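# Place slip sheet and module in every crate, then stow tools

## Task

In every crate, lay exactly one slip sheet (a thin flat sheet) flat on the crate floor and stand exactly one module (a small metal block) on top of that sheet, keeping the module in its current up-down orientation. Afterwards, return every tool to the stand slot it came from, unlock it, and move the arm well away from all tools. A tool still locked on the arm counts as part of the arm.

## Robot and tools

Robot: one arm with a tool changer at its wrist. It has no fingers of its own; it picks up one of three tools from a stand: grip50 (parallel gripper, 50 mm stroke), grip85 (parallel gripper, 85 mm stroke) or cup (suction). tool_id reports grip50, grip85, cup or none. The only camera is cam_wrist (504x504).

Frames: the scene frame has its origin on the table top beneath the arm base, +z up, +y to the left when facing +x. Results report end_effector_position (m) and end_effector_quat_wxyz of the changer face centre, plus velocities, all in the scene frame; the printed position may be slightly off at long reach. Commands instead use the changer face's own axes; its z axis points out away from the arm. Tool points, in mm along face x, y, z: grip50 grip point (0, -25, 180); grip85 grip point (0, 0, 173) when closed, 13 mm closer when fully open; cup rim centre (0, 0, 175). Both grippers close along face x.

The row: every command is a row of 14 numbers, each in [-1, 1], in this order: dx, dy, dz, rx, ry, rz, tool/lock, grip50_position, grip50_force_limit, grip50_speed, grip85_position, grip85_force_limit, grip85_speed, cup_suction. The first six are an offset (not a pose) of the changer face, in the face's own axes, from the face's measured pose at the start of the action (for a call's first action, the last pose reported). 1.0 equals 0.6 m for dx, dy, dz and 180 degrees for the rotation vector rx, ry, rz. Every row in an action is measured from that same start, not from the previous row. lock: positive locks, negative unlocks (about 1 s), 0 keeps the last command. Gripper positions: +1 fully open; grip50 pads meet near -0.65, grip85 near -0.8; -1 closes until stopped. Force limits run from about 20 N (-1) up to 185 N (grip50) or 235 N (grip85) at +1. Speeds run from roughly 20 mm/s (-1) to 150 mm/s (+1). cup_suction above 0.01 is on, otherwise off and vented; it persists between actions.

Tools (calls):
- execute_actions(actions): a list of actions; each action is a table of up to 15 rows, one row per 1/30 s step, the last row repeated to fill 15 steps. An empty list just returns state and images. Per step, the commanded pose is clipped to within 70 mm and 16 degrees of the measured pose, so far targets need several actions.
- move(target, speed, blocking): target is one 14-number row, its first six an offset from the last reported pose; the face follows a straight path lasting 0.5 to 10 s. speed is in m/s, 0.002 to 0.5 (default 0.25), rotation capped at twice that in rad/s. The path ignores obstacles and the real arm may lag or overshoot. blocking=false returns after 0.5 s; then use wait or stop before other motion. The extra move: line reports the ending (done, off_target, moving, held, fault), limits (paced = clipped, held = steps blocked) and distance to target.
- wait(seconds): 0 to 10 s with the last command held; returns early when a move ends.
- stop(): brakes a running move; needs room.
- zoom_image(camera, region): camera is cam_wrist, region [x0, y0, x1, y1] pixels from top-left, at most 504 by 504.
- finished_scene(scene): ends the scene permanently once the goal holds.

Taking a tool: align the face on the tool plate within about 1 mm and 1 degree, with face -y toward the fork's open side. When plate_near shows 1, send lock +1 and wait for locked = 1. The tool then initialises (readings n/a); a gripper closes then opens by itself, so keep objects out of it. Then raise 10 to 30 mm (about 20), slide at least 110 mm out along face -y, then lift. Returning is the reverse; when in_stand shows 1, stay still, send lock -1, wait for unlocked = 1. Unlocking outside the stand is refused (unlock_refused = 1). Forks: arms 40 to 70 mm each side of slot centre along face x, front ends 45 mm toward the open side, tops 18 mm under a hung plate face; slots 180 mm apart; stops are 10 mm tall. The changer is 63 mm wide; its contact block extends 46 mm on -y, its lock motor 58 mm on +y.

Gripping: hold position at -1 and confirm object_status = 2 (0 moving, 1 stopped opening, 2 stopped closing, 3 at target or pads met; thin items may show 3). Any position change of 0.01 or more resets status to 0. grip50 opening is about (250 - grip50_position_measured) x 0.202 mm; grip85 counts: 78 ≈ 60 mm, 130 ≈ 40 mm, 180 ≈ 20 mm, 230 pads meet. Suction: turn cup_suction on and seat the whole rim on a smooth flat area away from edges and holes; cup_suction_measured near 1 means a good seal, cup_part_present goes 1 at 0.50. The cup pulls the object up to about 12 mm toward the face. Release by setting down and switching suction off; clear after a 15 mm rise. Heavy, off-centre or fast-moved objects can tear off.

Result lines: pose unreachable means the clearance check altered the command; Hand target is the pose being driven to; HELD marks held-back steps; MOTOR HOT warns from 65 °C, with an OVER-TEMPERATURE FAULT at 80 °C.

Avoid: joint torques over the load limits (waist, shoulder 107; upper arm roll, elbow 55.6; forearm roll, wrist pitch, wrist roll 33.9 N m) or any external force of 200 N, which halt the arm for 10 s; fast or deep pushes into contact; drops and slips; knocking anything off the table. Loose objects may occasionally get nudged. Finish with all tools hung and unlocked and the arm clear.

Each tool is called after "Call:" in YAML: its name, and indented under it one key for each argument.

## Session

Call:
execute_actions:
  actions: []

Scene clock: 0.00 s.
end_effector_position=(+0.1240, +0.4286, +0.3867) locked=0 unlocked=1 plate_near=0 in_stand=0 unlock_refused=0 tool_id=none grip50_position_measured=n/a grip50_object_status=n/a grip85_position_measured=n/a grip85_object_status=n/a cup_suction_measured=n/a cup_part_present=n/a end_effector_quat_wxyz=(-0.583, +0.666, +0.072, -0.460) end_effector_velocity=(-0.000, -0.000, -0.000) end_effector_angular_velocity=(-0.000, -0.000, +0.000)
Joint positions: [ 0.902 -0.354 -0.048  2.142  1.738 -0.005 -0.374]
Joint velocities: [-0. -0.  0.  0. -0. -0. -0.]
Joint torques (N m, as the joint torque sensors report them, + toward a larger angle): no reading
Motor temperatures (°C, as the motors report them): [33 33 31 34 37 34 36]
Hand target: +0.124, +0.429, +0.387; -0.583, +0.666, +0.072, -0.460

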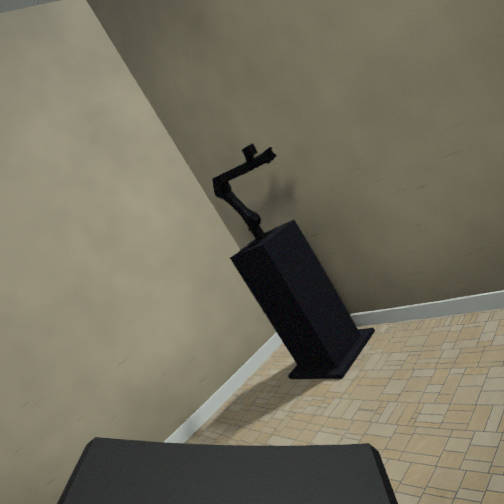

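Call:
move:
  target: [-0.096,-0.269,-0.267,-0.419,0.331,0.052,0,0,0,0,0,0,0,0]
  speed: 0.3

Scene clock: 9.20 s.
end_effector_position=(+0.2738, +0.3282, +0.5368) locked=0 unlocked=1 plate_near=0 in_stand=0 unlock_refused=0 tool_id=none grip50_position_measured=n/a grip50_object_status=n/a grip85_position_measured=n/a grip85_object_status=n/a cup_suction_measured=n/a cup_part_present=n/a end_effector_quat_wxyz=(+0.000, +1.000, -0.001, +0.001) end_effector_velocity=(+0.000, -0.000, +0.000) end_effector_angular_velocity=(-0.006, -0.004, +0.000)
Joint positions: [0.956 0.173 0.147 2.167 0.009 0.424 1.15 ]
Joint velocities: [-0.    -0.     0.    -0.001 -0.006 -0.004  0.003]
Joint torques (N m, as the joint torque sensors report them, + toward a larger angle): [ -0.36  22.42   0.49 -30.57  -4.5    3.59   1.14]
Motor temperatures (°C, as the motors report them): [33 34 31 34 37 34 36]
Hand target: +0.274, +0.328, +0.537; +0.001, +1.000, -0.001, +0.001
Off the commanded pose: 0.000 m, 0 deg.
move: done

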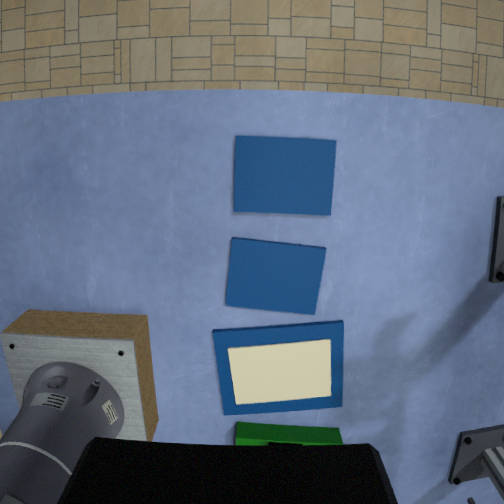

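Call:
move:
  target: [0.25,0.3,0,0,0,0,0,0,0,0,0,0,0,0]
  speed: 0.3

Call:
move:
  target: [0,0.4,0,0,0,0,0,0,0,0,0,0,0,0]
  speed: 0.3

Call:
move:
  target: [0,0.4,0,0,0,0,0,0,0,0,0,0,0,0]
  speed: 0.3

Scene clock: 12.73 s.
end_effector_position=(+0.4233, +0.1479, +0.5371) locked=0 unlocked=1 plate_near=0 in_stand=0 unlock_refused=0 tool_id=none grip50_position_measured=n/a grip50_object_status=n/a grip85_position_measured=n/a grip85_object_status=n/a cup_suction_measured=n/a cup_part_present=n/a end_effector_quat_wxyz=(+0.001, +1.000, -0.001, +0.001) end_effector_velocity=(+0.002, -0.001, +0.000) end_effector_angular_velocity=(+0.001, -0.001, +0.000)
Joint positions: [ 0.732  0.196 -0.163  2.187 -0.053  0.429  0.647]
Joint velocities: [-0.    -0.002 -0.004 -0.002 -0.     0.001 -0.005]
Joint torques (N m, as the joint torque sensors report them, + toward a larger angle): [ -0.18  21.97   1.18 -30.    -3.24   4.74  -0.3 ]
Motor temperatures (°C, as the motors report them): [33 34 31 35 37 34 36]
Hand target: +0.424, +0.148, +0.537; +0.001, +1.000, -0.001, +0.001
Off the commanded pose: 0.000 m, 0 deg.
move: done

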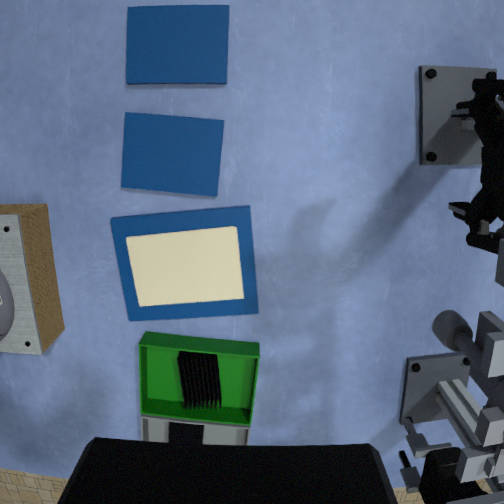

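Scene clock: 14.00 s.
end_effector_position=(+0.4226, -0.0920, +0.5375) locked=0 unlocked=1 plate_near=0 in_stand=0 unlock_refused=0 tool_id=none grip50_position_measured=n/a grip50_object_status=n/a grip85_position_measured=n/a grip85_object_status=n/a cup_suction_measured=n/a cup_part_present=n/a end_effector_quat_wxyz=(+0.001, +1.000, -0.001, +0.000) end_effector_velocity=(+0.000, -0.002, -0.000) end_effector_angular_velocity=(+0.001, -0.000, +0.000)
Joint positions: [ 0.484  0.35  -0.436  2.29  -0.171  0.408  0.191]
Joint velocities: [-0.    -0.001 -0.004 -0.001  0.     0.001 -0.005]
Joint torques (N m, as the joint torque sensors report them, + toward a larger angle): [ -0.98  13.65   4.16 -30.37  -4.42   4.64  -0.45]
Motor temperatures (°C, as the motors report them): [33 34 31 35 37 34 36]
Hand target: +0.423, -0.092, +0.538; +0.001, +1.000, -0.001, +0.001
Off the commanded pose: 0.000 m, 0 deg.
move: done

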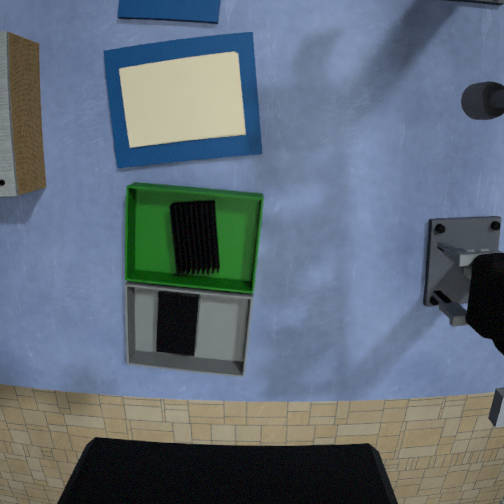

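Scene clock: 15.33 s.
end_effector_position=(+0.4218, -0.3320, +0.5380) locked=0 unlocked=1 plate_near=0 in_stand=0 unlock_refused=0 tool_id=none grip50_position_measured=n/a grip50_object_status=n/a grip85_position_measured=n/a grip85_object_status=n/a cup_suction_measured=n/a cup_part_present=n/a end_effector_quat_wxyz=(+0.002, +1.000, -0.002, +0.000) end_effector_velocity=(+0.000, -0.001, -0.000) end_effector_angular_velocity=(+0.003, +0.000, +0.001)
Joint positions: [ 0.381  0.114 -0.901  2.068 -0.101  0.443 -0.421]
Joint velocities: [ 0.002 -0.006 -0.006 -0.005  0.008 -0.002 -0.009]
Joint torques (N m, as the joint torque sensors report them, + toward a larger angle): [  0.88  15.7    2.29 -30.34  -2.88   3.18  -0.35]
Motor temperatures (°C, as the motors report them): [33 34 31 35 37 34 36]
Hand target: +0.422, -0.332, +0.538; +0.001, +1.000, -0.001, +0.000
Off the commanded pose: 0.000 m, 0 deg.
move: done

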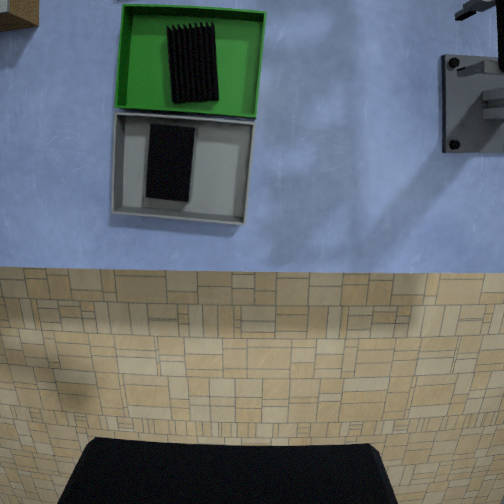

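Call:
move:
  target: [0.2,-0.72,-0.03,0,0,-0.5,0,0,0,0,0,0,0,0]
  speed: 0.3

Scene clock: 26.23 s.
end_effector_position=(+0.5431, +0.0997, +0.5549) locked=0 unlocked=1 plate_near=0 in_stand=0 unlock_refused=0 tool_id=none grip50_position_measured=n/a grip50_object_status=n/a grip85_position_measured=n/a grip85_object_status=n/a cup_suction_measured=n/a cup_part_present=n/a end_effector_quat_wxyz=(+0.001, +0.708, +0.706, -0.000) end_effector_velocity=(+0.001, +0.001, +0.000) end_effector_angular_velocity=(+0.000, +0.000, +0.005)
Joint positions: [ 0.896 -0.01  -0.567  1.934 -0.01   0.383 -1.183]
Joint velocities: [ 0.    -0.003  0.    -0.003  0.002 -0.001 -0.005]
Joint torques (N m, as the joint torque sensors report them, + toward a larger angle): [  1.55  28.62   0.   -30.81  -3.21   3.39  -0.38]
Motor temperatures (°C, as the motors report them): [33 34 31 36 37 34 36]
Hand target: +0.543, +0.100, +0.555; +0.001, +0.708, +0.706, -0.000
Off the commanded pose: 0.000 m, 0 deg.
move: done

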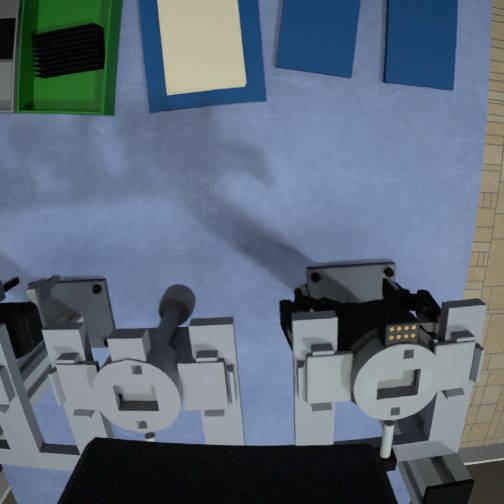

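Call:
move:
  target: [0.167,0.08,0.09,0,0,-0.021,0,0,0,0,0,0,0,0]

Scene clock: 34.57 s.
end_effector_position=(+0.5914, +0.1996, +0.5008) locked=0 unlocked=1 plate_near=0 in_stand=0 unlock_refused=0 tool_id=none grip50_position_measured=n/a grip50_object_status=n/a grip85_position_measured=n/a grip85_object_status=n/a cup_suction_measured=n/a cup_part_present=n/a end_effector_quat_wxyz=(+0.001, +0.685, +0.729, -0.000) end_effector_velocity=(+0.001, +0.001, +0.000) end_effector_angular_velocity=(+0.001, -0.000, -0.001)
Joint positions: [ 0.936 -0.301 -0.545  1.753  0.154  0.446 -1.237]
Joint velocities: [-0.001 -0.003 -0.    -0.004  0.003 -0.001 -0.001]
Joint torques (N m, as the joint torque sensors report them, + toward a larger angle): [ -0.52  39.21  -3.85 -29.21  -3.55   3.39  -0.68]
Motor temperatures (°C, as the motors report them): [33 34 31 37 37 34 36]
Hand target: +0.591, +0.200, +0.501; +0.001, +0.685, +0.729, -0.000
Off the commanded pose: 0.000 m, 0 deg.
move: done

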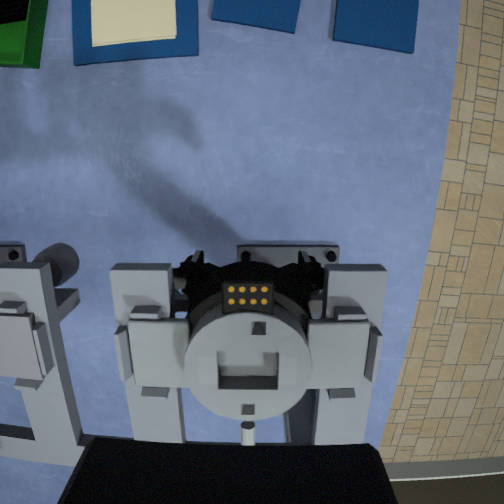

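Call:
move:
  target: [-0.004,0,0.0667,0,0,0,0,0,0,0,0,0,0,0]

Call:
zoom_image:
  camera: "cam_wrist"
  region: [0,150,504,504]

Scene clock: 39.03 s.
end_effector_position=(+0.5916, +0.1973, +0.4611) locked=0 unlocked=1 plate_near=0 in_stand=0 unlock_refused=0 tool_id=none grip50_position_measured=n/a grip50_object_status=n/a grip85_position_measured=n/a grip85_object_status=n/a cup_suction_measured=n/a cup_part_present=n/a end_effector_quat_wxyz=(+0.001, +0.685, +0.729, -0.000) end_effector_velocity=(+0.000, -0.000, -0.001) end_effector_angular_velocity=(+0.001, -0.000, +0.000)
Joint positions: [ 0.923 -0.355 -0.536  1.795  0.19   0.534 -1.263]
Joint velocities: [-0.001 -0.002  0.     0.001  0.002  0.003 -0.001]
Joint torques (N m, as the joint torque sensors report them, + toward a larger angle): [ -1.02  40.18  -4.62 -25.6   -3.12   4.69  -0.59]
Motor temperatures (°C, as the motors report them): [33 34 31 37 37 34 36]
Hand target: +0.592, +0.197, +0.461; +0.001, +0.685, +0.729, -0.000
Off the commanded pose: 0.000 m, 0 deg.
move: done

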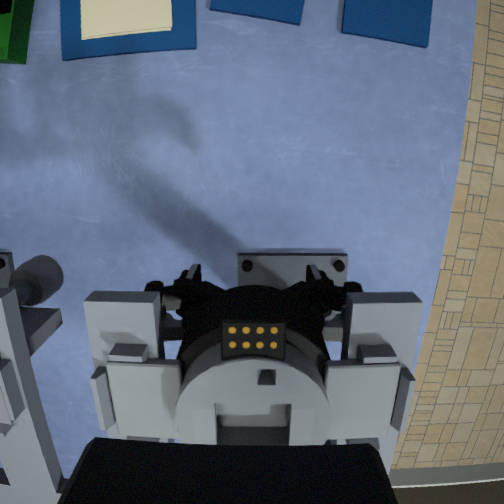

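Region (0, 150, 504, 504) of cam_wrist's 504x504 image, scaled by 1.000; it fills the top 354 rows of this view, and the rest is white.

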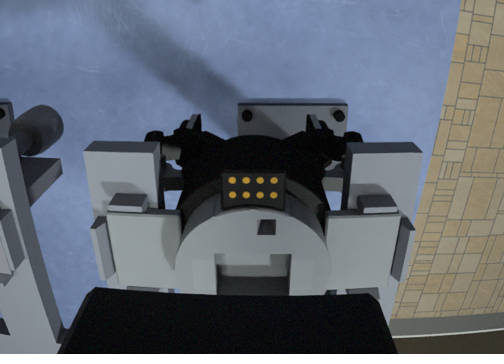

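Call:
move:
  target: [0.001,0.0667,0.1,0,0,0,0,0,0,0,0,0,0,0]
  speed: 0.1

Call:
move:
  target: [0,0,0.03,0,0,0,0,0,0,0,0,0,0,0]
  speed: 0.01

Scene clock: 47.70 s.
end_effector_position=(+0.6315, +0.2002, +0.4012) locked=0 unlocked=1 plate_near=0 in_stand=0 unlock_refused=0 tool_id=none grip50_position_measured=n/a grip50_object_status=n/a grip85_position_measured=n/a grip85_object_status=n/a cup_suction_measured=n/a cup_part_present=n/a end_effector_quat_wxyz=(+0.001, +0.685, +0.729, -0.001) end_effector_velocity=(+0.001, +0.000, -0.001) end_effector_angular_velocity=(+0.001, -0.000, +0.000)
Joint positions: [ 0.849 -0.544 -0.51   1.687  0.29   0.592 -1.342]
Joint velocities: [-0.002 -0.003  0.002 -0.003  0.001  0.001 -0.001]
Joint torques (N m, as the joint torque sensors report them, + toward a larger angle): [ -1.37  47.03  -6.53 -26.4   -3.08   4.54  -0.59]
Motor temperatures (°C, as the motors report them): [33 34 31 37 37 34 36]
Hand target: +0.632, +0.200, +0.401; +0.001, +0.685, +0.729, -0.000
Off the commanded pose: 0.000 m, 0 deg.
move: done

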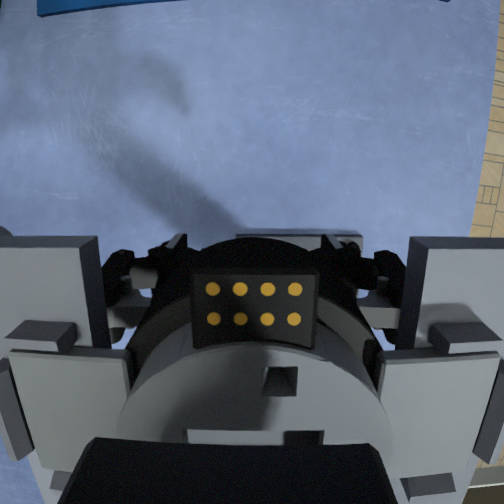

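Scene clock: 49.73 s.
end_effector_position=(+0.6316, +0.2003, +0.3835) locked=0 unlocked=1 plate_near=0 in_stand=0 unlock_refused=0 tool_id=none grip50_position_measured=n/a grip50_object_status=n/a grip85_position_measured=n/a grip85_object_status=n/a cup_suction_measured=n/a cup_part_present=n/a end_effector_quat_wxyz=(+0.001, +0.685, +0.729, -0.001) end_effector_velocity=(+0.000, +0.000, -0.000) end_effector_angular_velocity=(-0.000, -0.001, +0.001)
Joint positions: [ 0.841 -0.573 -0.5    1.693  0.306  0.624 -1.351]
Joint velocities: [-0.001 -0.001  0.001 -0.    -0.     0.001 -0.   ]
Joint torques (N m, as the joint torque sensors report them, + toward a larger angle): [  0.05  47.61  -7.35 -23.62  -2.8    4.65  -0.52]
Motor temperatures (°C, as the motors report them): [33 34 31 37 37 34 36]
Hand target: +0.632, +0.200, +0.383; +0.001, +0.685, +0.729, -0.001
Off the commanded pose: 0.000 m, 0 deg.
move: done

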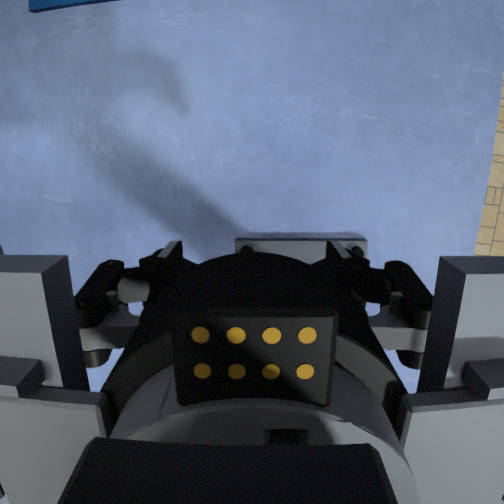

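Call:
move:
  target: [0,0.002,0.017,0,0,0,0,0,0,0,0,0,0,0]
  speed: 0.008

Scene clock: 53.23 s.
end_effector_position=(+0.6327, +0.2003, +0.3734) locked=0 unlocked=1 plate_near=0 in_stand=0 unlock_refused=0 tool_id=none grip50_position_measured=n/a grip50_object_status=n/a grip85_position_measured=n/a grip85_object_status=n/a cup_suction_measured=n/a cup_part_present=n/a end_effector_quat_wxyz=(+0.001, +0.685, +0.729, -0.001) end_effector_velocity=(+0.000, +0.000, -0.000) end_effector_angular_velocity=(+0.001, -0.001, +0.000)
Joint positions: [ 0.835 -0.592 -0.493  1.691  0.315  0.641 -1.356]
Joint velocities: [-0.001 -0.     0.001 -0.     0.     0.002 -0.   ]
Joint torques (N m, as the joint torque sensors report them, + toward a larger angle): [ -0.65  48.18  -7.39 -25.38  -2.73   4.57  -0.53]
Motor temperatures (°C, as the motors report them): [33 35 31 37 37 34 36]
Hand target: +0.633, +0.200, +0.373; +0.001, +0.685, +0.729, -0.001
Off the commanded pose: 0.000 m, 0 deg.
move: done

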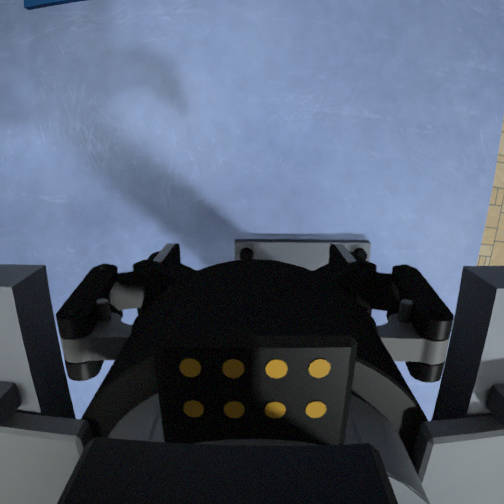

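Call:
move:
  target: [0,0,0.017,0,0,0,0,0,0,0,0,0,0,0]
  speed: 0.008

Scene clock: 56.03 s.
end_effector_position=(+0.6353, +0.2009, +0.3716) locked=0 unlocked=1 plate_near=0 in_stand=0 unlock_refused=0 tool_id=none grip50_position_measured=n/a grip50_object_status=n/a grip85_position_measured=n/a grip85_object_status=n/a cup_suction_measured=n/a cup_part_present=n/a end_effector_quat_wxyz=(+0.004, +0.684, +0.729, +0.005) end_effector_velocity=(-0.000, +0.000, -0.000) end_effector_angular_velocity=(+0.002, +0.001, +0.001)
Joint positions: [ 0.827 -0.598 -0.484  1.69   0.316  0.659 -1.359]
Joint velocities: [-0.004  0.001  0.005  0.    -0.     0.001 -0.   ]
Joint torques (N m, as the joint torque sensors report them, + toward a larger angle): [ -4.84 -11.38   4.44  -7.34   2.21   5.42   0.08]
Motor temperatures (°C, as the motors report them): [33 35 32 37 37 34 36]
Hand target: +0.633, +0.200, +0.363; +0.002, +0.685, +0.729, -0.001
Off the commanded pose: 0.009 m, 1 deg.
move: off_target

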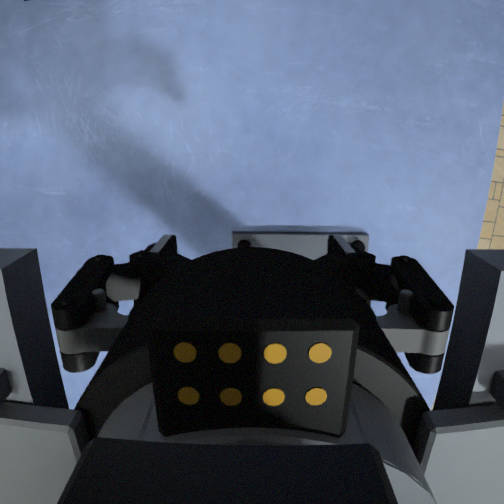

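Call:
move:
  target: [-0.001,0.001,-0.006,0.004,0,0,0,0,0,0,0,0,0,0]
  speed: 0.02

Call:
move:
  target: [0,0,0.009,0,0,0,0,0,0,0,0,0,0,0]
  speed: 0.006

Scene clock: 61.43 s.
end_effector_position=(+0.6358, +0.2004, +0.3749) locked=0 unlocked=1 plate_near=0 in_stand=0 unlock_refused=0 tool_id=none grip50_position_measured=n/a grip50_object_status=n/a grip85_position_measured=n/a grip85_object_status=n/a cup_suction_measured=n/a cup_part_present=n/a end_effector_quat_wxyz=(-0.001, +0.684, +0.729, +0.001) end_effector_velocity=(+0.000, +0.000, +0.000) end_effector_angular_velocity=(-0.001, +0.002, -0.000)
Joint positions: [ 0.823 -0.594 -0.484  1.679  0.315  0.634 -1.359]
Joint velocities: [-0.     0.    -0.    -0.002 -0.    -0.004  0.   ]
Joint torques (N m, as the joint torque sensors report them, + toward a larger angle): [ -0.11  51.37  -8.53 -25.94  -3.92   3.09  -0.06]
Motor temperatures (°C, as the motors report them): [33 35 32 37 37 34 36]
Hand target: +0.636, +0.200, +0.375; -0.000, +0.684, +0.729, +0.001
Off the commanded pose: 0.000 m, 0 deg.
move: done

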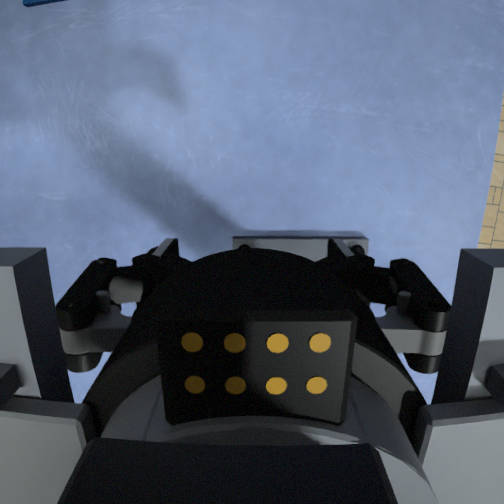

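Scene clock: 62.57 s.
end_effector_position=(+0.6359, +0.2007, +0.3726) locked=0 unlocked=1 plate_near=0 in_stand=0 unlock_refused=0 tool_id=none grip50_position_measured=n/a grip50_object_status=n/a grip85_position_measured=n/a grip85_object_status=n/a cup_suction_measured=n/a cup_part_present=n/a end_effector_quat_wxyz=(-0.001, +0.684, +0.729, +0.002) end_effector_velocity=(-0.000, -0.000, -0.000) end_effector_angular_velocity=(-0.001, +0.001, +0.001)
Joint positions: [ 0.821 -0.598 -0.481  1.68   0.318  0.641 -1.361]
Joint velocities: [-0.001 -0.     0.001  0.    -0.001 -0.    -0.   ]
Joint torques (N m, as the joint torque sensors report them, + toward a larger angle): [ -3.98  20.72  -4.17 -23.52  -1.19   8.67  -0.24]
Motor temperatures (°C, as the motors report them): [33 35 32 37 37 34 36]
Hand target: +0.636, +0.200, +0.370; -0.001, +0.684, +0.729, +0.001
Off the commanded pose: 0.003 m, 0 deg.
move: done

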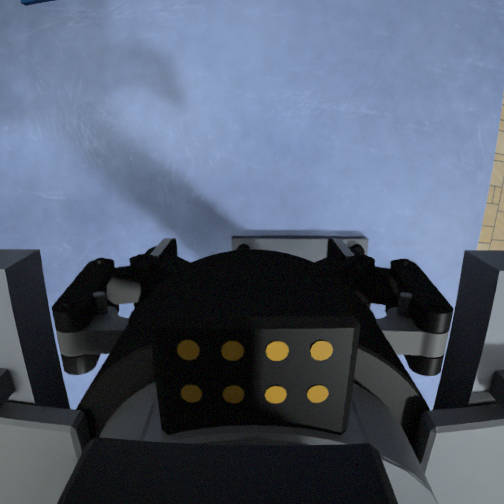

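Call:
move:
  target: [0,0.0028,-0.003,0.001,0,0,0,0,0,0,0,0,0,0]
  speed: 0.02

Call:
move:
  target: [0,0,0.008,0,0,0,0,0,0,0,0,0,0,0]
  speed: 0.006

Scene clock: 68.60 s.
end_effector_position=(+0.6365, +0.2010, +0.3739) locked=0 unlocked=1 plate_near=0 in_stand=0 unlock_refused=0 tool_id=none grip50_position_measured=n/a grip50_object_status=n/a grip85_position_measured=n/a grip85_object_status=n/a cup_suction_measured=n/a cup_part_present=n/a end_effector_quat_wxyz=(-0.003, +0.684, +0.729, +0.000) end_effector_velocity=(-0.000, +0.000, +0.000) end_effector_angular_velocity=(+0.001, +0.002, -0.001)
Joint positions: [ 0.819 -0.598 -0.481  1.673  0.318  0.629 -1.361]
Joint velocities: [-0.     0.     0.    -0.001  0.001 -0.002  0.   ]
Joint torques (N m, as the joint torque sensors report them, + toward a larger angle): [ -3.23  45.15 -10.68 -31.48  -3.9    6.39  -0.36]
Motor temperatures (°C, as the motors report them): [33 35 32 37 37 34 36]
Hand target: +0.638, +0.201, +0.374; -0.002, +0.684, +0.729, +0.001
Off the commanded pose: 0.001 m, 0 deg.
move: done

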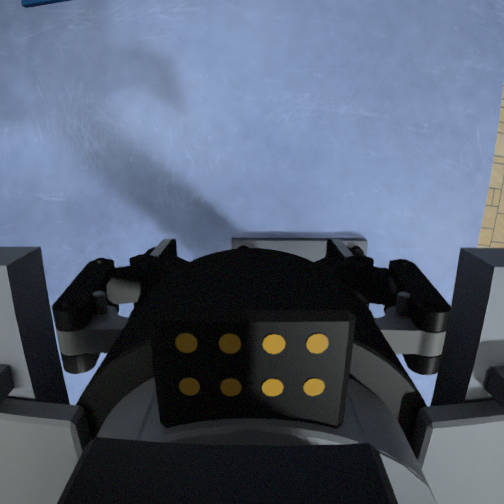

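Scene clock: 69.63 s.
end_effector_position=(+0.6362, +0.2014, +0.3728) locked=0 unlocked=1 plate_near=0 in_stand=0 unlock_refused=0 tool_id=none grip50_position_measured=n/a grip50_object_status=n/a grip85_position_measured=n/a grip85_object_status=n/a cup_suction_measured=n/a cup_part_present=n/a end_effector_quat_wxyz=(-0.003, +0.684, +0.730, +0.002) end_effector_velocity=(-0.000, +0.000, +0.000) end_effector_angular_velocity=(+0.001, -0.000, -0.000)
Joint positions: [ 0.818 -0.599 -0.479  1.675  0.321  0.634 -1.363]
Joint velocities: [-0.     0.     0.     0.     0.     0.001  0.   ]
Joint torques (N m, as the joint torque sensors report them, + toward a larger angle): [ -5.46  11.73  -4.76 -25.16  -1.52  10.48  -0.3 ]
Motor temperatures (°C, as the motors report them): [33 35 32 37 37 34 36]
Hand target: +0.636, +0.201, +0.369; -0.003, +0.684, +0.729, +0.000
Off the commanded pose: 0.004 m, 0 deg.
move: off_target

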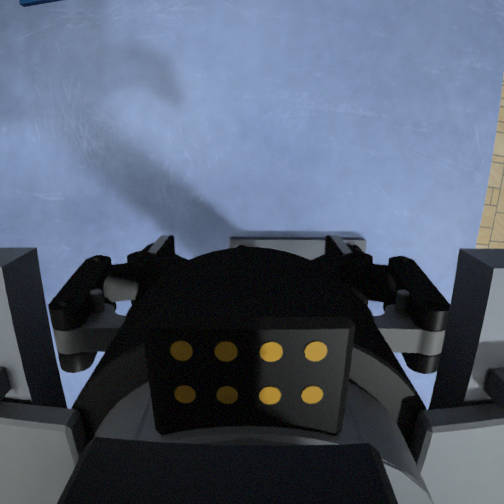

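Call:
move:
  target: [-0.0016,-0.0036,-0.007,-0.0004,-0.0023,0,0,0,0,0,0,0,0,0]
  speed: 0.02

Call:
move:
  target: [0,0,0.011,0,0,0,0,0,0,0,0,0,0,0]
  speed: 0.006

Scene clock: 73.60 s.
end_effector_position=(+0.6343, +0.2003, +0.3769) locked=0 unlocked=1 plate_near=0 in_stand=0 unlock_refused=0 tool_id=none grip50_position_measured=n/a grip50_object_status=n/a grip85_position_measured=n/a grip85_object_status=n/a cup_suction_measured=n/a cup_part_present=n/a end_effector_quat_wxyz=(-0.000, +0.684, +0.730, -0.000) end_effector_velocity=(-0.000, -0.000, +0.000) end_effector_angular_velocity=(-0.002, -0.001, +0.001)
Joint positions: [ 0.826 -0.588 -0.486  1.684  0.311  0.632 -1.358]
Joint velocities: [ 0.002  0.001 -0.002  0.001 -0.002  0.001  0.001]
Joint torques (N m, as the joint torque sensors report them, + toward a larger angle): [  1.14  51.16  -9.04 -23.14  -4.01   3.37   0.95]
Motor temperatures (°C, as the motors report them): [33 35 32 37 37 34 36]
Hand target: +0.634, +0.200, +0.377; -0.000, +0.684, +0.730, -0.000
Off the commanded pose: 0.000 m, 0 deg.
move: done

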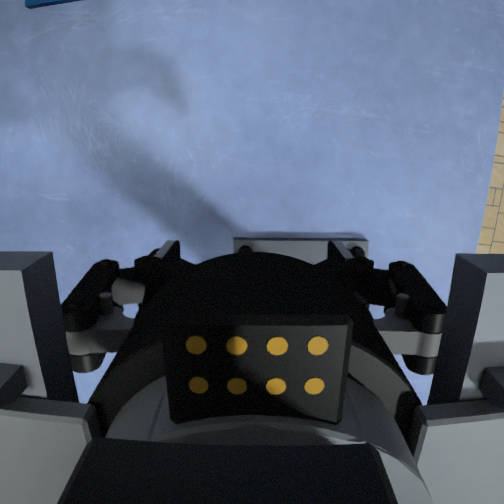

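Scene clock: 74.93 s.
end_effector_position=(+0.6353, +0.2006, +0.3727) locked=0 unlocked=1 plate_near=0 in_stand=0 unlock_refused=0 tool_id=none grip50_position_measured=n/a grip50_object_status=n/a grip85_position_measured=n/a grip85_object_status=n/a cup_suction_measured=n/a cup_part_present=n/a end_effector_quat_wxyz=(+0.001, +0.684, +0.730, +0.002) end_effector_velocity=(+0.000, +0.000, -0.000) end_effector_angular_velocity=(+0.003, -0.001, -0.001)
Joint positions: [ 0.823 -0.597 -0.481  1.684  0.314  0.645 -1.36 ]
Joint velocities: [-0.002  0.     0.003 -0.     0.001  0.002  0.   ]
Joint torques (N m, as the joint torque sensors report them, + toward a larger angle): [ -1.21  36.94  -3.71 -17.84  -1.3    2.88  -0.29]
Motor temperatures (°C, as the motors report them): [33 35 32 37 37 34 36]
Hand target: +0.634, +0.200, +0.370; -0.000, +0.684, +0.730, -0.000
Off the commanded pose: 0.003 m, 0 deg.
move: done

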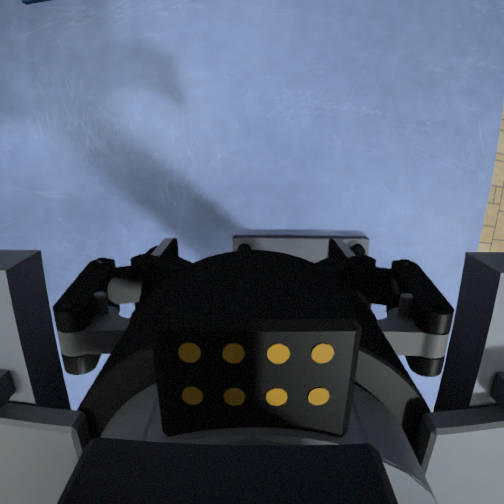

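Call:
move:
  target: [0.0022,0,-0.005,0.0014,-0.0004,0,0,0,0,0,0,0,0,0]
  speed: 0.02

Call:
move:
  target: [0,0,0.009,0,0,0,0,0,0,0,0,0,0,0]
  speed: 0.006

Scene clock: 78.63 s.
end_effector_position=(+0.6352, +0.2018, +0.3754) locked=0 unlocked=1 plate_near=0 in_stand=0 unlock_refused=0 tool_id=none grip50_position_measured=n/a grip50_object_status=n/a grip85_position_measured=n/a grip85_object_status=n/a cup_suction_measured=n/a cup_part_present=n/a end_effector_quat_wxyz=(-0.000, +0.684, +0.730, -0.000) end_effector_velocity=(+0.000, +0.000, +0.000) end_effector_angular_velocity=(-0.001, +0.000, +0.000)
Joint positions: [ 0.824 -0.593 -0.482  1.679  0.311  0.633 -1.357]
Joint velocities: [ 0.001  0.    -0.001 -0.001 -0.    -0.001  0.   ]
Joint torques (N m, as the joint torque sensors report them, + toward a larger angle): [  1.32  51.22  -8.46 -25.68  -3.82   3.3    0.94]
Motor temperatures (°C, as the motors report them): [33 35 32 37 37 34 36]
Hand target: +0.635, +0.202, +0.376; -0.000, +0.684, +0.730, -0.000
Off the commanded pose: 0.000 m, 0 deg.
move: done

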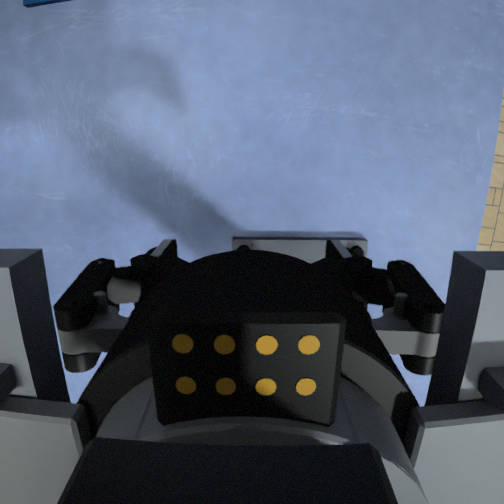

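Scene clock: 79.77 s.
end_effector_position=(+0.6352, +0.2020, +0.3718) locked=0 unlocked=1 plate_near=0 in_stand=0 unlock_refused=0 tool_id=none grip50_position_measured=n/a grip50_object_status=n/a grip85_position_measured=n/a grip85_object_status=n/a cup_suction_measured=n/a cup_part_present=n/a end_effector_quat_wxyz=(-0.000, +0.684, +0.730, +0.001) end_effector_velocity=(-0.000, +0.000, -0.000) end_effector_angular_velocity=(+0.000, -0.000, +0.000)
Joint positions: [ 0.822 -0.599 -0.48   1.681  0.315  0.641 -1.359]
Joint velocities: [-0.    -0.     0.     0.    -0.     0.001 -0.   ]
Joint torques (N m, as the joint torque sensors report them, + toward a larger angle): [ -2.69  31.52  -6.05 -23.8   -2.16   6.96  -0.46]
Motor temperatures (°C, as the motors report them): [33 35 32 37 37 34 36]
Hand target: +0.635, +0.202, +0.370; -0.000, +0.684, +0.730, -0.000
Off the commanded pose: 0.002 m, 0 deg.
move: done

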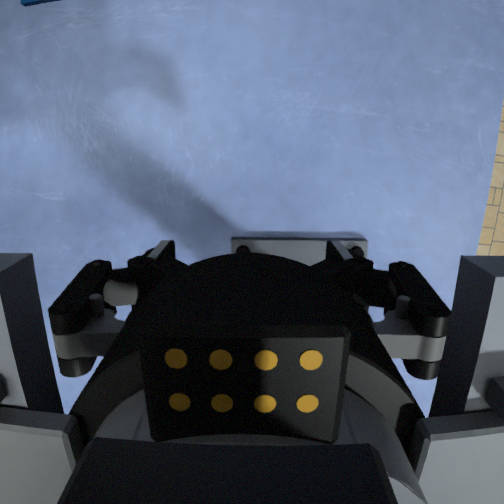

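Deeper. Continue +y, slightly −x.

Call:
move:
  target: [0.0018,-0.0007,-0.005,0.0004,-0.0004,0,0,0,0,0,0,0,0,0]
  speed: 0.02

Call:
move:
  target: [0,0,0.01,0,0,0,0,0,0,0,0,0,0,0]
  speed: 0.006

Scene clock: 82.07 s.
end_effector_position=(+0.6346, +0.2030, +0.3746) locked=0 unlocked=1 plate_near=0 in_stand=0 unlock_refused=0 tool_id=none grip50_position_measured=n/a grip50_object_status=n/a grip85_position_measured=n/a grip85_object_status=n/a cup_suction_measured=n/a cup_part_present=n/a end_effector_quat_wxyz=(-0.000, +0.683, +0.730, -0.000) end_effector_velocity=(-0.000, -0.000, +0.000) end_effector_angular_velocity=(-0.001, +0.000, -0.000)
Joint positions: [ 0.826 -0.594 -0.481  1.68   0.312  0.634 -1.355]
Joint velocities: [ 0.001  0.001 -0.001 -0.    -0.    -0.001  0.   ]
Joint torques (N m, as the joint torque sensors report them, + toward a larger angle): [  2.09  51.47  -8.58 -25.84  -3.95   3.44   0.94]
Motor temperatures (°C, as the motors report them): [33 35 32 37 37 34 36]
Hand target: +0.635, +0.203, +0.375; -0.000, +0.684, +0.730, -0.000
Off the commanded pose: 0.000 m, 0 deg.
move: done

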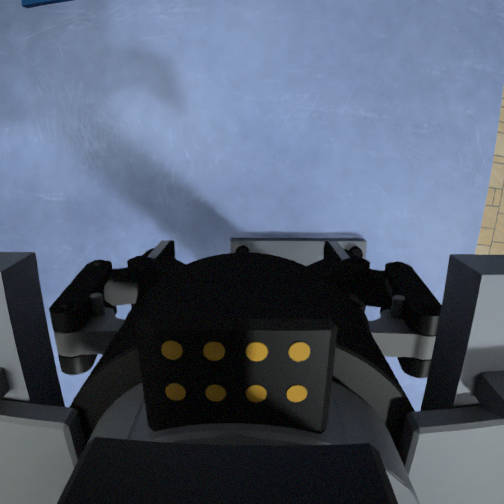

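Scene clock: 83.30 s.
end_effector_position=(+0.6350, +0.2031, +0.3715) locked=0 unlocked=1 plate_near=0 in_stand=0 unlock_refused=0 tool_id=none grip50_position_measured=n/a grip50_object_status=n/a grip85_position_measured=n/a grip85_object_status=n/a cup_suction_measured=n/a cup_part_present=n/a end_effector_quat_wxyz=(-0.000, +0.683, +0.730, +0.001) end_effector_velocity=(+0.000, +0.000, +0.000) end_effector_angular_velocity=(+0.000, -0.001, +0.000)
Joint positions: [ 0.823 -0.599 -0.478  1.681  0.316  0.643 -1.358]
Joint velocities: [-0.     0.     0.001  0.    -0.     0.001  0.   ]
Joint torques (N m, as the joint torque sensors report them, + toward a larger angle): [ -2.65  23.76  -4.1  -22.17  -1.62   7.22  -0.43]
Motor temperatures (°C, as the motors report them): [33 35 32 37 37 34 36]
Hand target: +0.635, +0.203, +0.369; -0.000, +0.683, +0.730, -0.000
Off the commanded pose: 0.003 m, 0 deg.
move: done

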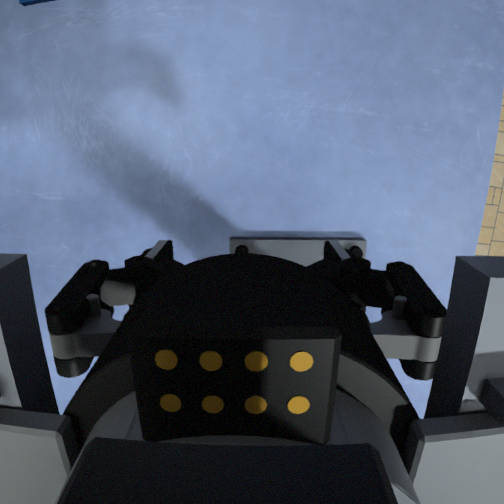

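Call:
move:
  target: [0,0,-0.006,0.0004,-0.0004,-0.007,0,0,0,0,0,0,0,0]
  speed: 0.02

Call:
move:
  target: [0,0,0.01,0,0,0,0,0,0,0,0,0,0,0]
  speed: 0.006

Scene clock: 86.67 s.
end_effector_position=(+0.6349, +0.2031, +0.3749) locked=0 unlocked=1 plate_near=0 in_stand=0 unlock_refused=0 tool_id=none grip50_position_measured=n/a grip50_object_status=n/a grip85_position_measured=n/a grip85_object_status=n/a cup_suction_measured=n/a cup_part_present=n/a end_effector_quat_wxyz=(-0.000, +0.676, +0.737, +0.000) end_effector_velocity=(-0.000, -0.000, -0.000) end_effector_angular_velocity=(+0.000, +0.002, +0.002)
Joint positions: [ 0.822 -0.593 -0.477  1.68   0.309  0.636 -1.375]
Joint velocities: [-0.     0.    -0.    -0.     0.001 -0.002 -0.002]
Joint torques (N m, as the joint torque sensors report them, + toward a larger angle): [ -0.24  51.69  -7.4  -25.5   -3.99   3.25  -0.51]
Motor temperatures (°C, as the motors report them): [33 35 32 37 37 34 36]
Hand target: +0.635, +0.203, +0.375; -0.000, +0.675, +0.738, +0.000
Off the commanded pose: 0.000 m, 0 deg.
move: done

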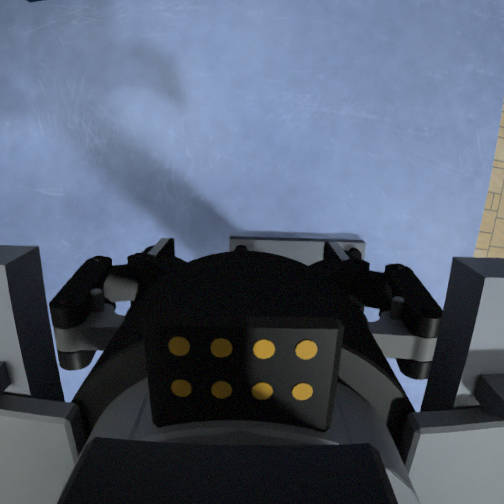

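Scene clock: 87.90 s.
end_effector_position=(+0.6350, +0.2032, +0.3716) locked=0 unlocked=1 plate_near=0 in_stand=0 unlock_refused=0 tool_id=none grip50_position_measured=n/a grip50_object_status=n/a grip85_position_measured=n/a grip85_object_status=n/a cup_suction_measured=n/a cup_part_present=n/a end_effector_quat_wxyz=(-0.000, +0.676, +0.737, +0.002) end_effector_velocity=(-0.000, +0.000, -0.000) end_effector_angular_velocity=(+0.001, -0.000, -0.000)
Joint positions: [ 0.82  -0.598 -0.474  1.681  0.313  0.644 -1.377]
Joint velocities: [-0.001  0.     0.001  0.     0.001  0.001 -0.   ]
Joint torques (N m, as the joint torque sensors report them, + toward a larger angle): [ -2.42  23.77  -4.28 -23.22  -1.8    7.76  -0.94]
Motor temperatures (°C, as the motors report them): [33 35 32 37 37 34 36]
Hand target: +0.635, +0.203, +0.369; -0.000, +0.676, +0.737, +0.000
Off the commanded pose: 0.003 m, 0 deg.
move: done

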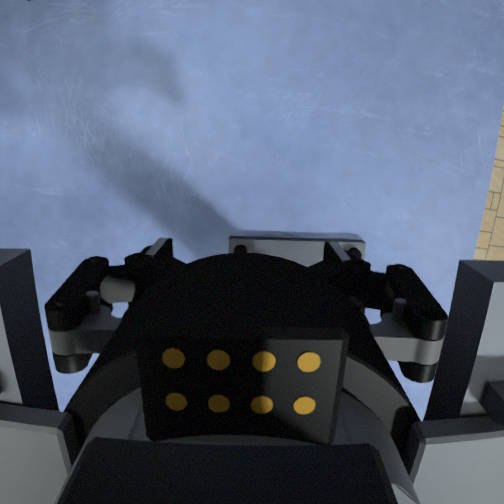

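Call:
move:
  target: [0,0,0.003,-0.005,0.002,0,0,0,0,0,0,0,0,0]
  speed: 0.006

Scene clock: 92.57 s.
end_effector_position=(+0.6349, +0.2032, +0.3717) locked=0 unlocked=1 plate_near=0 in_stand=0 unlock_refused=0 tool_id=none grip50_position_measured=n/a grip50_object_status=n/a grip85_position_measured=n/a grip85_object_status=n/a cup_suction_measured=n/a cup_part_present=n/a end_effector_quat_wxyz=(+0.002, +0.676, +0.737, +0.010) end_effector_velocity=(+0.000, +0.000, +0.000) end_effector_angular_velocity=(+0.001, -0.002, +0.000)
Joint positions: [ 0.82  -0.595 -0.472  1.691  0.317  0.669 -1.38 ]
Joint velocities: [-0.     0.     0.001  0.001  0.     0.003  0.   ]
Joint torques (N m, as the joint torque sensors report them, + toward a larger angle): [ -1.12  28.81  -5.32 -24.85  -2.37   8.41  -0.79]
Motor temperatures (°C, as the motors report them): [33 35 32 37 37 34 36]
Hand target: +0.635, +0.203, +0.370; +0.003, +0.676, +0.737, +0.010
Off the commanded pose: 0.002 m, 0 deg.
move: done

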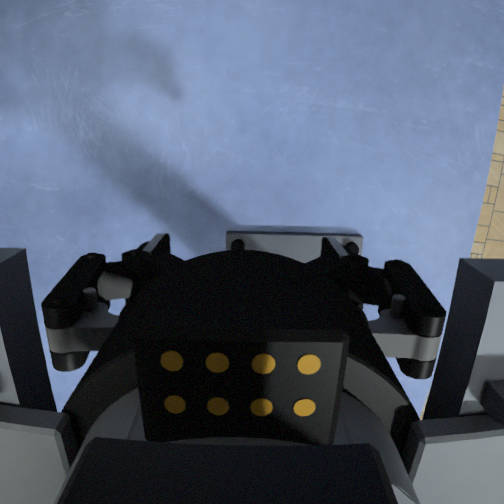

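Call:
move:
  target: [0.0018,0,-0.006,0.0056,-0.0034,0,0,0,0,0,0,0,0,0]
  speed: 0.02

Call:
move:
  target: [0,0,0.01,0,0,0,0,0,0,0,0,0,0,0]
  speed: 0.006

Scene clock: 96.77 s.
end_effector_position=(+0.6347, +0.2041, +0.3751) locked=0 unlocked=1 plate_near=0 in_stand=0 unlock_refused=0 tool_id=none grip50_position_measured=n/a grip50_object_status=n/a grip85_position_measured=n/a grip85_object_status=n/a cup_suction_measured=n/a cup_part_present=n/a end_effector_quat_wxyz=(+0.000, +0.676, +0.737, +0.000) end_effector_velocity=(+0.000, +0.000, +0.001) end_effector_angular_velocity=(-0.000, +0.001, -0.001)
Joint positions: [ 0.823 -0.593 -0.476  1.68   0.307  0.636 -1.371]
Joint velocities: [ 0.001  0.    -0.001 -0.001 -0.    -0.003  0.001]
Joint torques (N m, as the joint torque sensors report them, + toward a larger angle): [  1.26  51.56  -8.11 -25.3   -3.92   3.33   1.03]
Motor temperatures (°C, as the motors report them): [33 35 32 37 37 34 36]
Hand target: +0.635, +0.204, +0.375; +0.000, +0.676, +0.737, +0.000
Off the commanded pose: 0.000 m, 0 deg.
move: done

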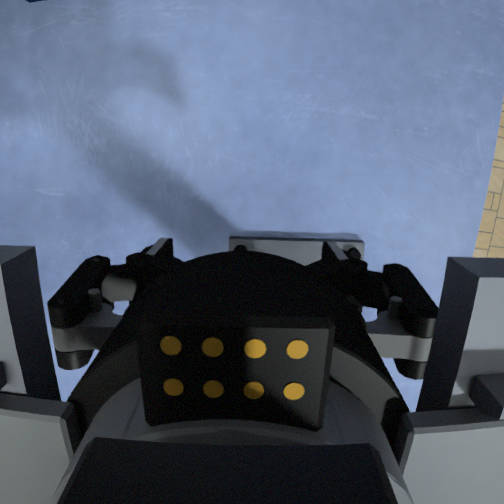

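Scene clock: 98.00 s.
end_effector_position=(+0.6349, +0.2042, +0.3716) locked=0 unlocked=1 plate_near=0 in_stand=0 unlock_refused=0 tool_id=none grip50_position_measured=n/a grip50_object_status=n/a grip85_position_measured=n/a grip85_object_status=n/a cup_suction_measured=n/a cup_part_present=n/a end_effector_quat_wxyz=(+0.000, +0.676, +0.737, +0.002) end_effector_velocity=(+0.000, -0.000, -0.000) end_effector_angular_velocity=(+0.001, -0.001, -0.001)
Joint positions: [ 0.82  -0.599 -0.472  1.681  0.311  0.645 -1.373]
Joint velocities: [-0.001 -0.     0.     0.     0.001  0.001 -0.   ]
Joint torques (N m, as the joint torque sensors report them, + toward a larger angle): [ -2.56  26.35  -4.38 -23.19  -1.96   7.49  -0.9 ]
Motor temperatures (°C, as the motors report them): [33 35 32 37 37 34 36]
Hand target: +0.635, +0.204, +0.369; +0.000, +0.676, +0.737, +0.000
Off the commanded pose: 0.003 m, 0 deg.
move: done

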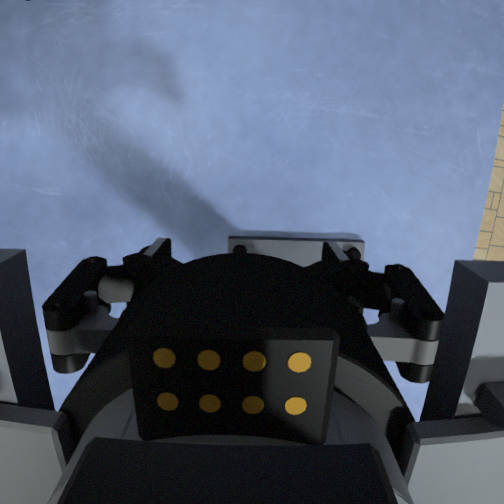

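Call:
execute_actions:
  actions:
    - [[-0.002,-0.001,-0.002,0.0009,-0.0009,0,0,0,0,0,0,0,0,0]]
    - [[0,-0.0015,0.003,0,0,0,0,0,0,0,0,0,0,0]]
    - [[0,-0.002,0.002,0.0004,-0.0004,0,0,0,0,0,0,0,0,0]]
    - [[0,-0.002,0.002,0.0004,-0.0004,0,0,0,0,0,0,0,0,0]]
    - [[0,-0.002,0.002,0.0004,-0.0004,0,0,0,0,0,0,0,0,0]]
    - [[0,-0.002,0.002,0.0004,-0.0004,0,0,0,0,0,0,0,0,0]]

Scene clock: 110.67 s.
end_effector_position=(+0.6295, +0.2027, +0.3671) locked=0 unlocked=1 plate_near=0 in_stand=0 unlock_refused=0 tool_id=none grip50_position_measured=n/a grip50_object_status=n/a grip85_position_measured=n/a grip85_object_status=n/a cup_suction_measured=n/a cup_part_present=n/a end_effector_quat_wxyz=(+0.001, +0.675, +0.737, -0.003) end_effector_velocity=(-0.000, +0.000, -0.000) end_effector_angular_velocity=(-0.000, +0.001, +0.000)
Joint positions: [ 0.827 -0.596 -0.475  1.699  0.308  0.652 -1.373]
Joint velocities: [ 0.    -0.    -0.     0.     0.    -0.001 -0.   ]
Joint torques (N m, as the joint torque sensors report them, + toward a larger angle): [  2.4   49.46  -7.72 -21.62  -3.41   4.03   0.99]
Motor temperatures (°C, as the motors report them): [33 35 32 37 37 34 36]
Hand target: +0.629, +0.203, +0.367; +0.000, +0.675, +0.737, -0.003
Off the commanded pose: 0.000 m, 0 deg.
Step readings (end_effector_position; steps 1 to 15: 1st action; 16 to 30: 2nd action; 31 to 45: 3rd action; 46 to 60: 4th action; 61 to 75: 5th action; 76 to 90: 6th action):
0: (+0.6349, +0.2042, +0.3716)
1: (+0.6349, +0.2042, +0.3719)
2: (+0.6347, +0.2040, +0.3721)
4: (+0.6346, +0.2034, +0.3723)
8: (+0.6345, +0.2031, +0.3727)
15: (+0.6345, +0.2031, +0.3728)
16: (+0.6345, +0.2030, +0.3726)
17: (+0.6343, +0.2029, +0.3723)
19: (+0.6339, +0.2029, +0.3715)
23: (+0.6338, +0.2029, +0.3713)
30: (+0.6337, +0.2030, +0.3712)
31: (+0.6336, +0.2030, +0.3711)
32: (+0.6333, +0.2029, +0.3707)
34: (+0.6328, +0.2029, +0.3702)
38: (+0.6326, +0.2029, +0.3701)
45: (+0.6326, +0.2029, +0.3701)
46: (+0.6324, +0.2029, +0.3699)
47: (+0.6321, +0.2029, +0.3696)
49: (+0.6316, +0.2028, +0.3691)
53: (+0.6314, +0.2029, +0.3689)
60: (+0.6314, +0.2029, +0.3689)
61: (+0.6313, +0.2028, +0.3688)
62: (+0.6309, +0.2028, +0.3685)
64: (+0.6306, +0.2028, +0.3681)
68: (+0.6305, +0.2028, +0.3680)
75: (+0.6305, +0.2028, +0.3680)
76: (+0.6304, +0.2028, +0.3679)
77: (+0.6301, +0.2027, +0.3677)
79: (+0.6297, +0.2027, +0.3672)
83: (+0.6295, +0.2027, +0.3671)
90: end_effector_position above

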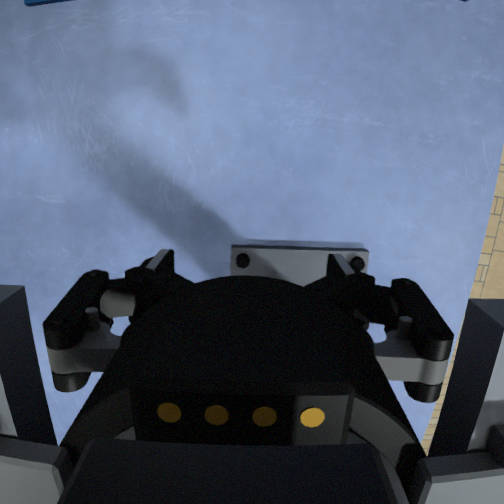

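Free now. Aim at x≈.6315 and descend.

Call:
move:
  target: [0,0.003,0.008,-0.001,0.0017,0,0,0,0,0,0,0,0,0]
  speed: 0.006

Call:
move:
  target: [0,0,0.006,0,0,0,0,0,0,0,0,0,0,0]
  speed: 0.006

Scene clock: 113.70 s.
end_effector_position=(+0.6315, +0.2029, +0.3630) locked=0 unlocked=1 plate_near=1 in_stand=1 unlock_refused=0 tool_id=none grip50_position_measured=n/a grip50_object_status=n/a grip85_position_measured=n/a grip85_object_status=n/a cup_suction_measured=n/a cup_part_present=n/a end_effector_quat_wxyz=(-0.000, +0.675, +0.737, +0.000) end_effector_velocity=(+0.000, -0.000, -0.000) end_effector_angular_velocity=(+0.001, +0.001, -0.000)
Joint positions: [ 0.821 -0.606 -0.469  1.695  0.317  0.663 -1.378]
Joint velocities: [-0.001 -0.     0.002 -0.     0.     0.    -0.   ]
Joint torques (N m, as the joint torque sensors report them, + toward a larger angle): [ -0.45  44.17  -6.22 -23.06  -2.38   4.32  -0.55]
Motor temperatures (°C, as the motors report them): [33 35 32 37 37 34 36]
Hand target: +0.631, +0.203, +0.362; -0.000, +0.675, +0.738, -0.000
Off the commanded pose: 0.001 m, 0 deg.
move: done

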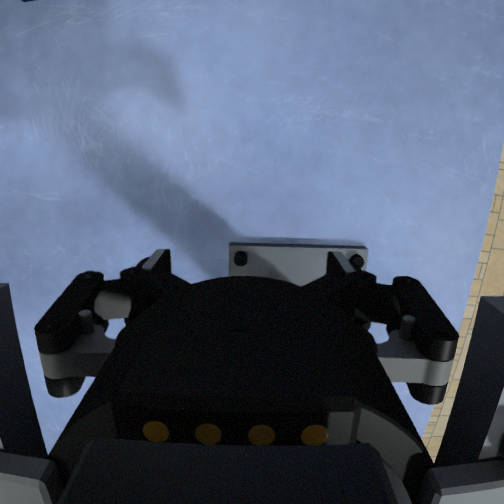

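Scene clock: 114.53 s.
end_effector_position=(+0.6317, +0.2031, +0.3626) locked=0 unlocked=1 plate_near=1 in_stand=1 unlock_refused=0 tool_id=none grip50_position_measured=n/a grip50_object_status=n/a grip85_position_measured=n/a grip85_object_status=n/a cup_suction_measured=n/a cup_part_present=n/a end_effector_quat_wxyz=(-0.000, +0.676, +0.737, +0.002) end_effector_velocity=(-0.000, +0.000, -0.000) end_effector_angular_velocity=(+0.000, +0.001, -0.000)
Joint positions: [ 0.82  -0.607 -0.468  1.695  0.319  0.667 -1.378]
Joint velocities: [-0.    -0.     0.001  0.     0.    -0.     0.   ]
Joint torques (N m, as the joint torque sensors report them, + toward a larger angle): [ -3.01  19.32  -3.22 -22.72  -2.65   8.06  -2.87]
Motor temperatures (°C, as the motors report them): [33 35 32 37 37 34 36]
Hand target: +0.631, +0.203, +0.359; -0.000, +0.675, +0.737, +0.000
Off the commanded pose: 0.003 m, 0 deg.
move: done

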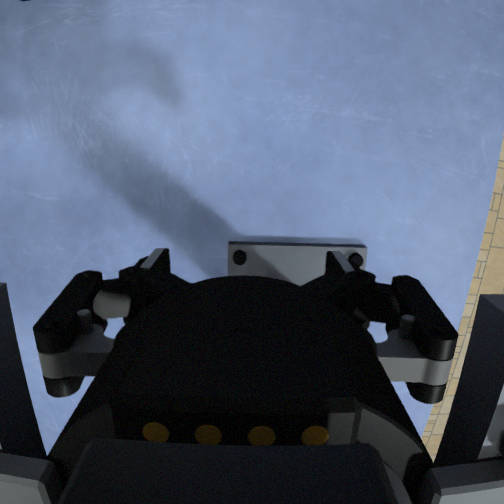

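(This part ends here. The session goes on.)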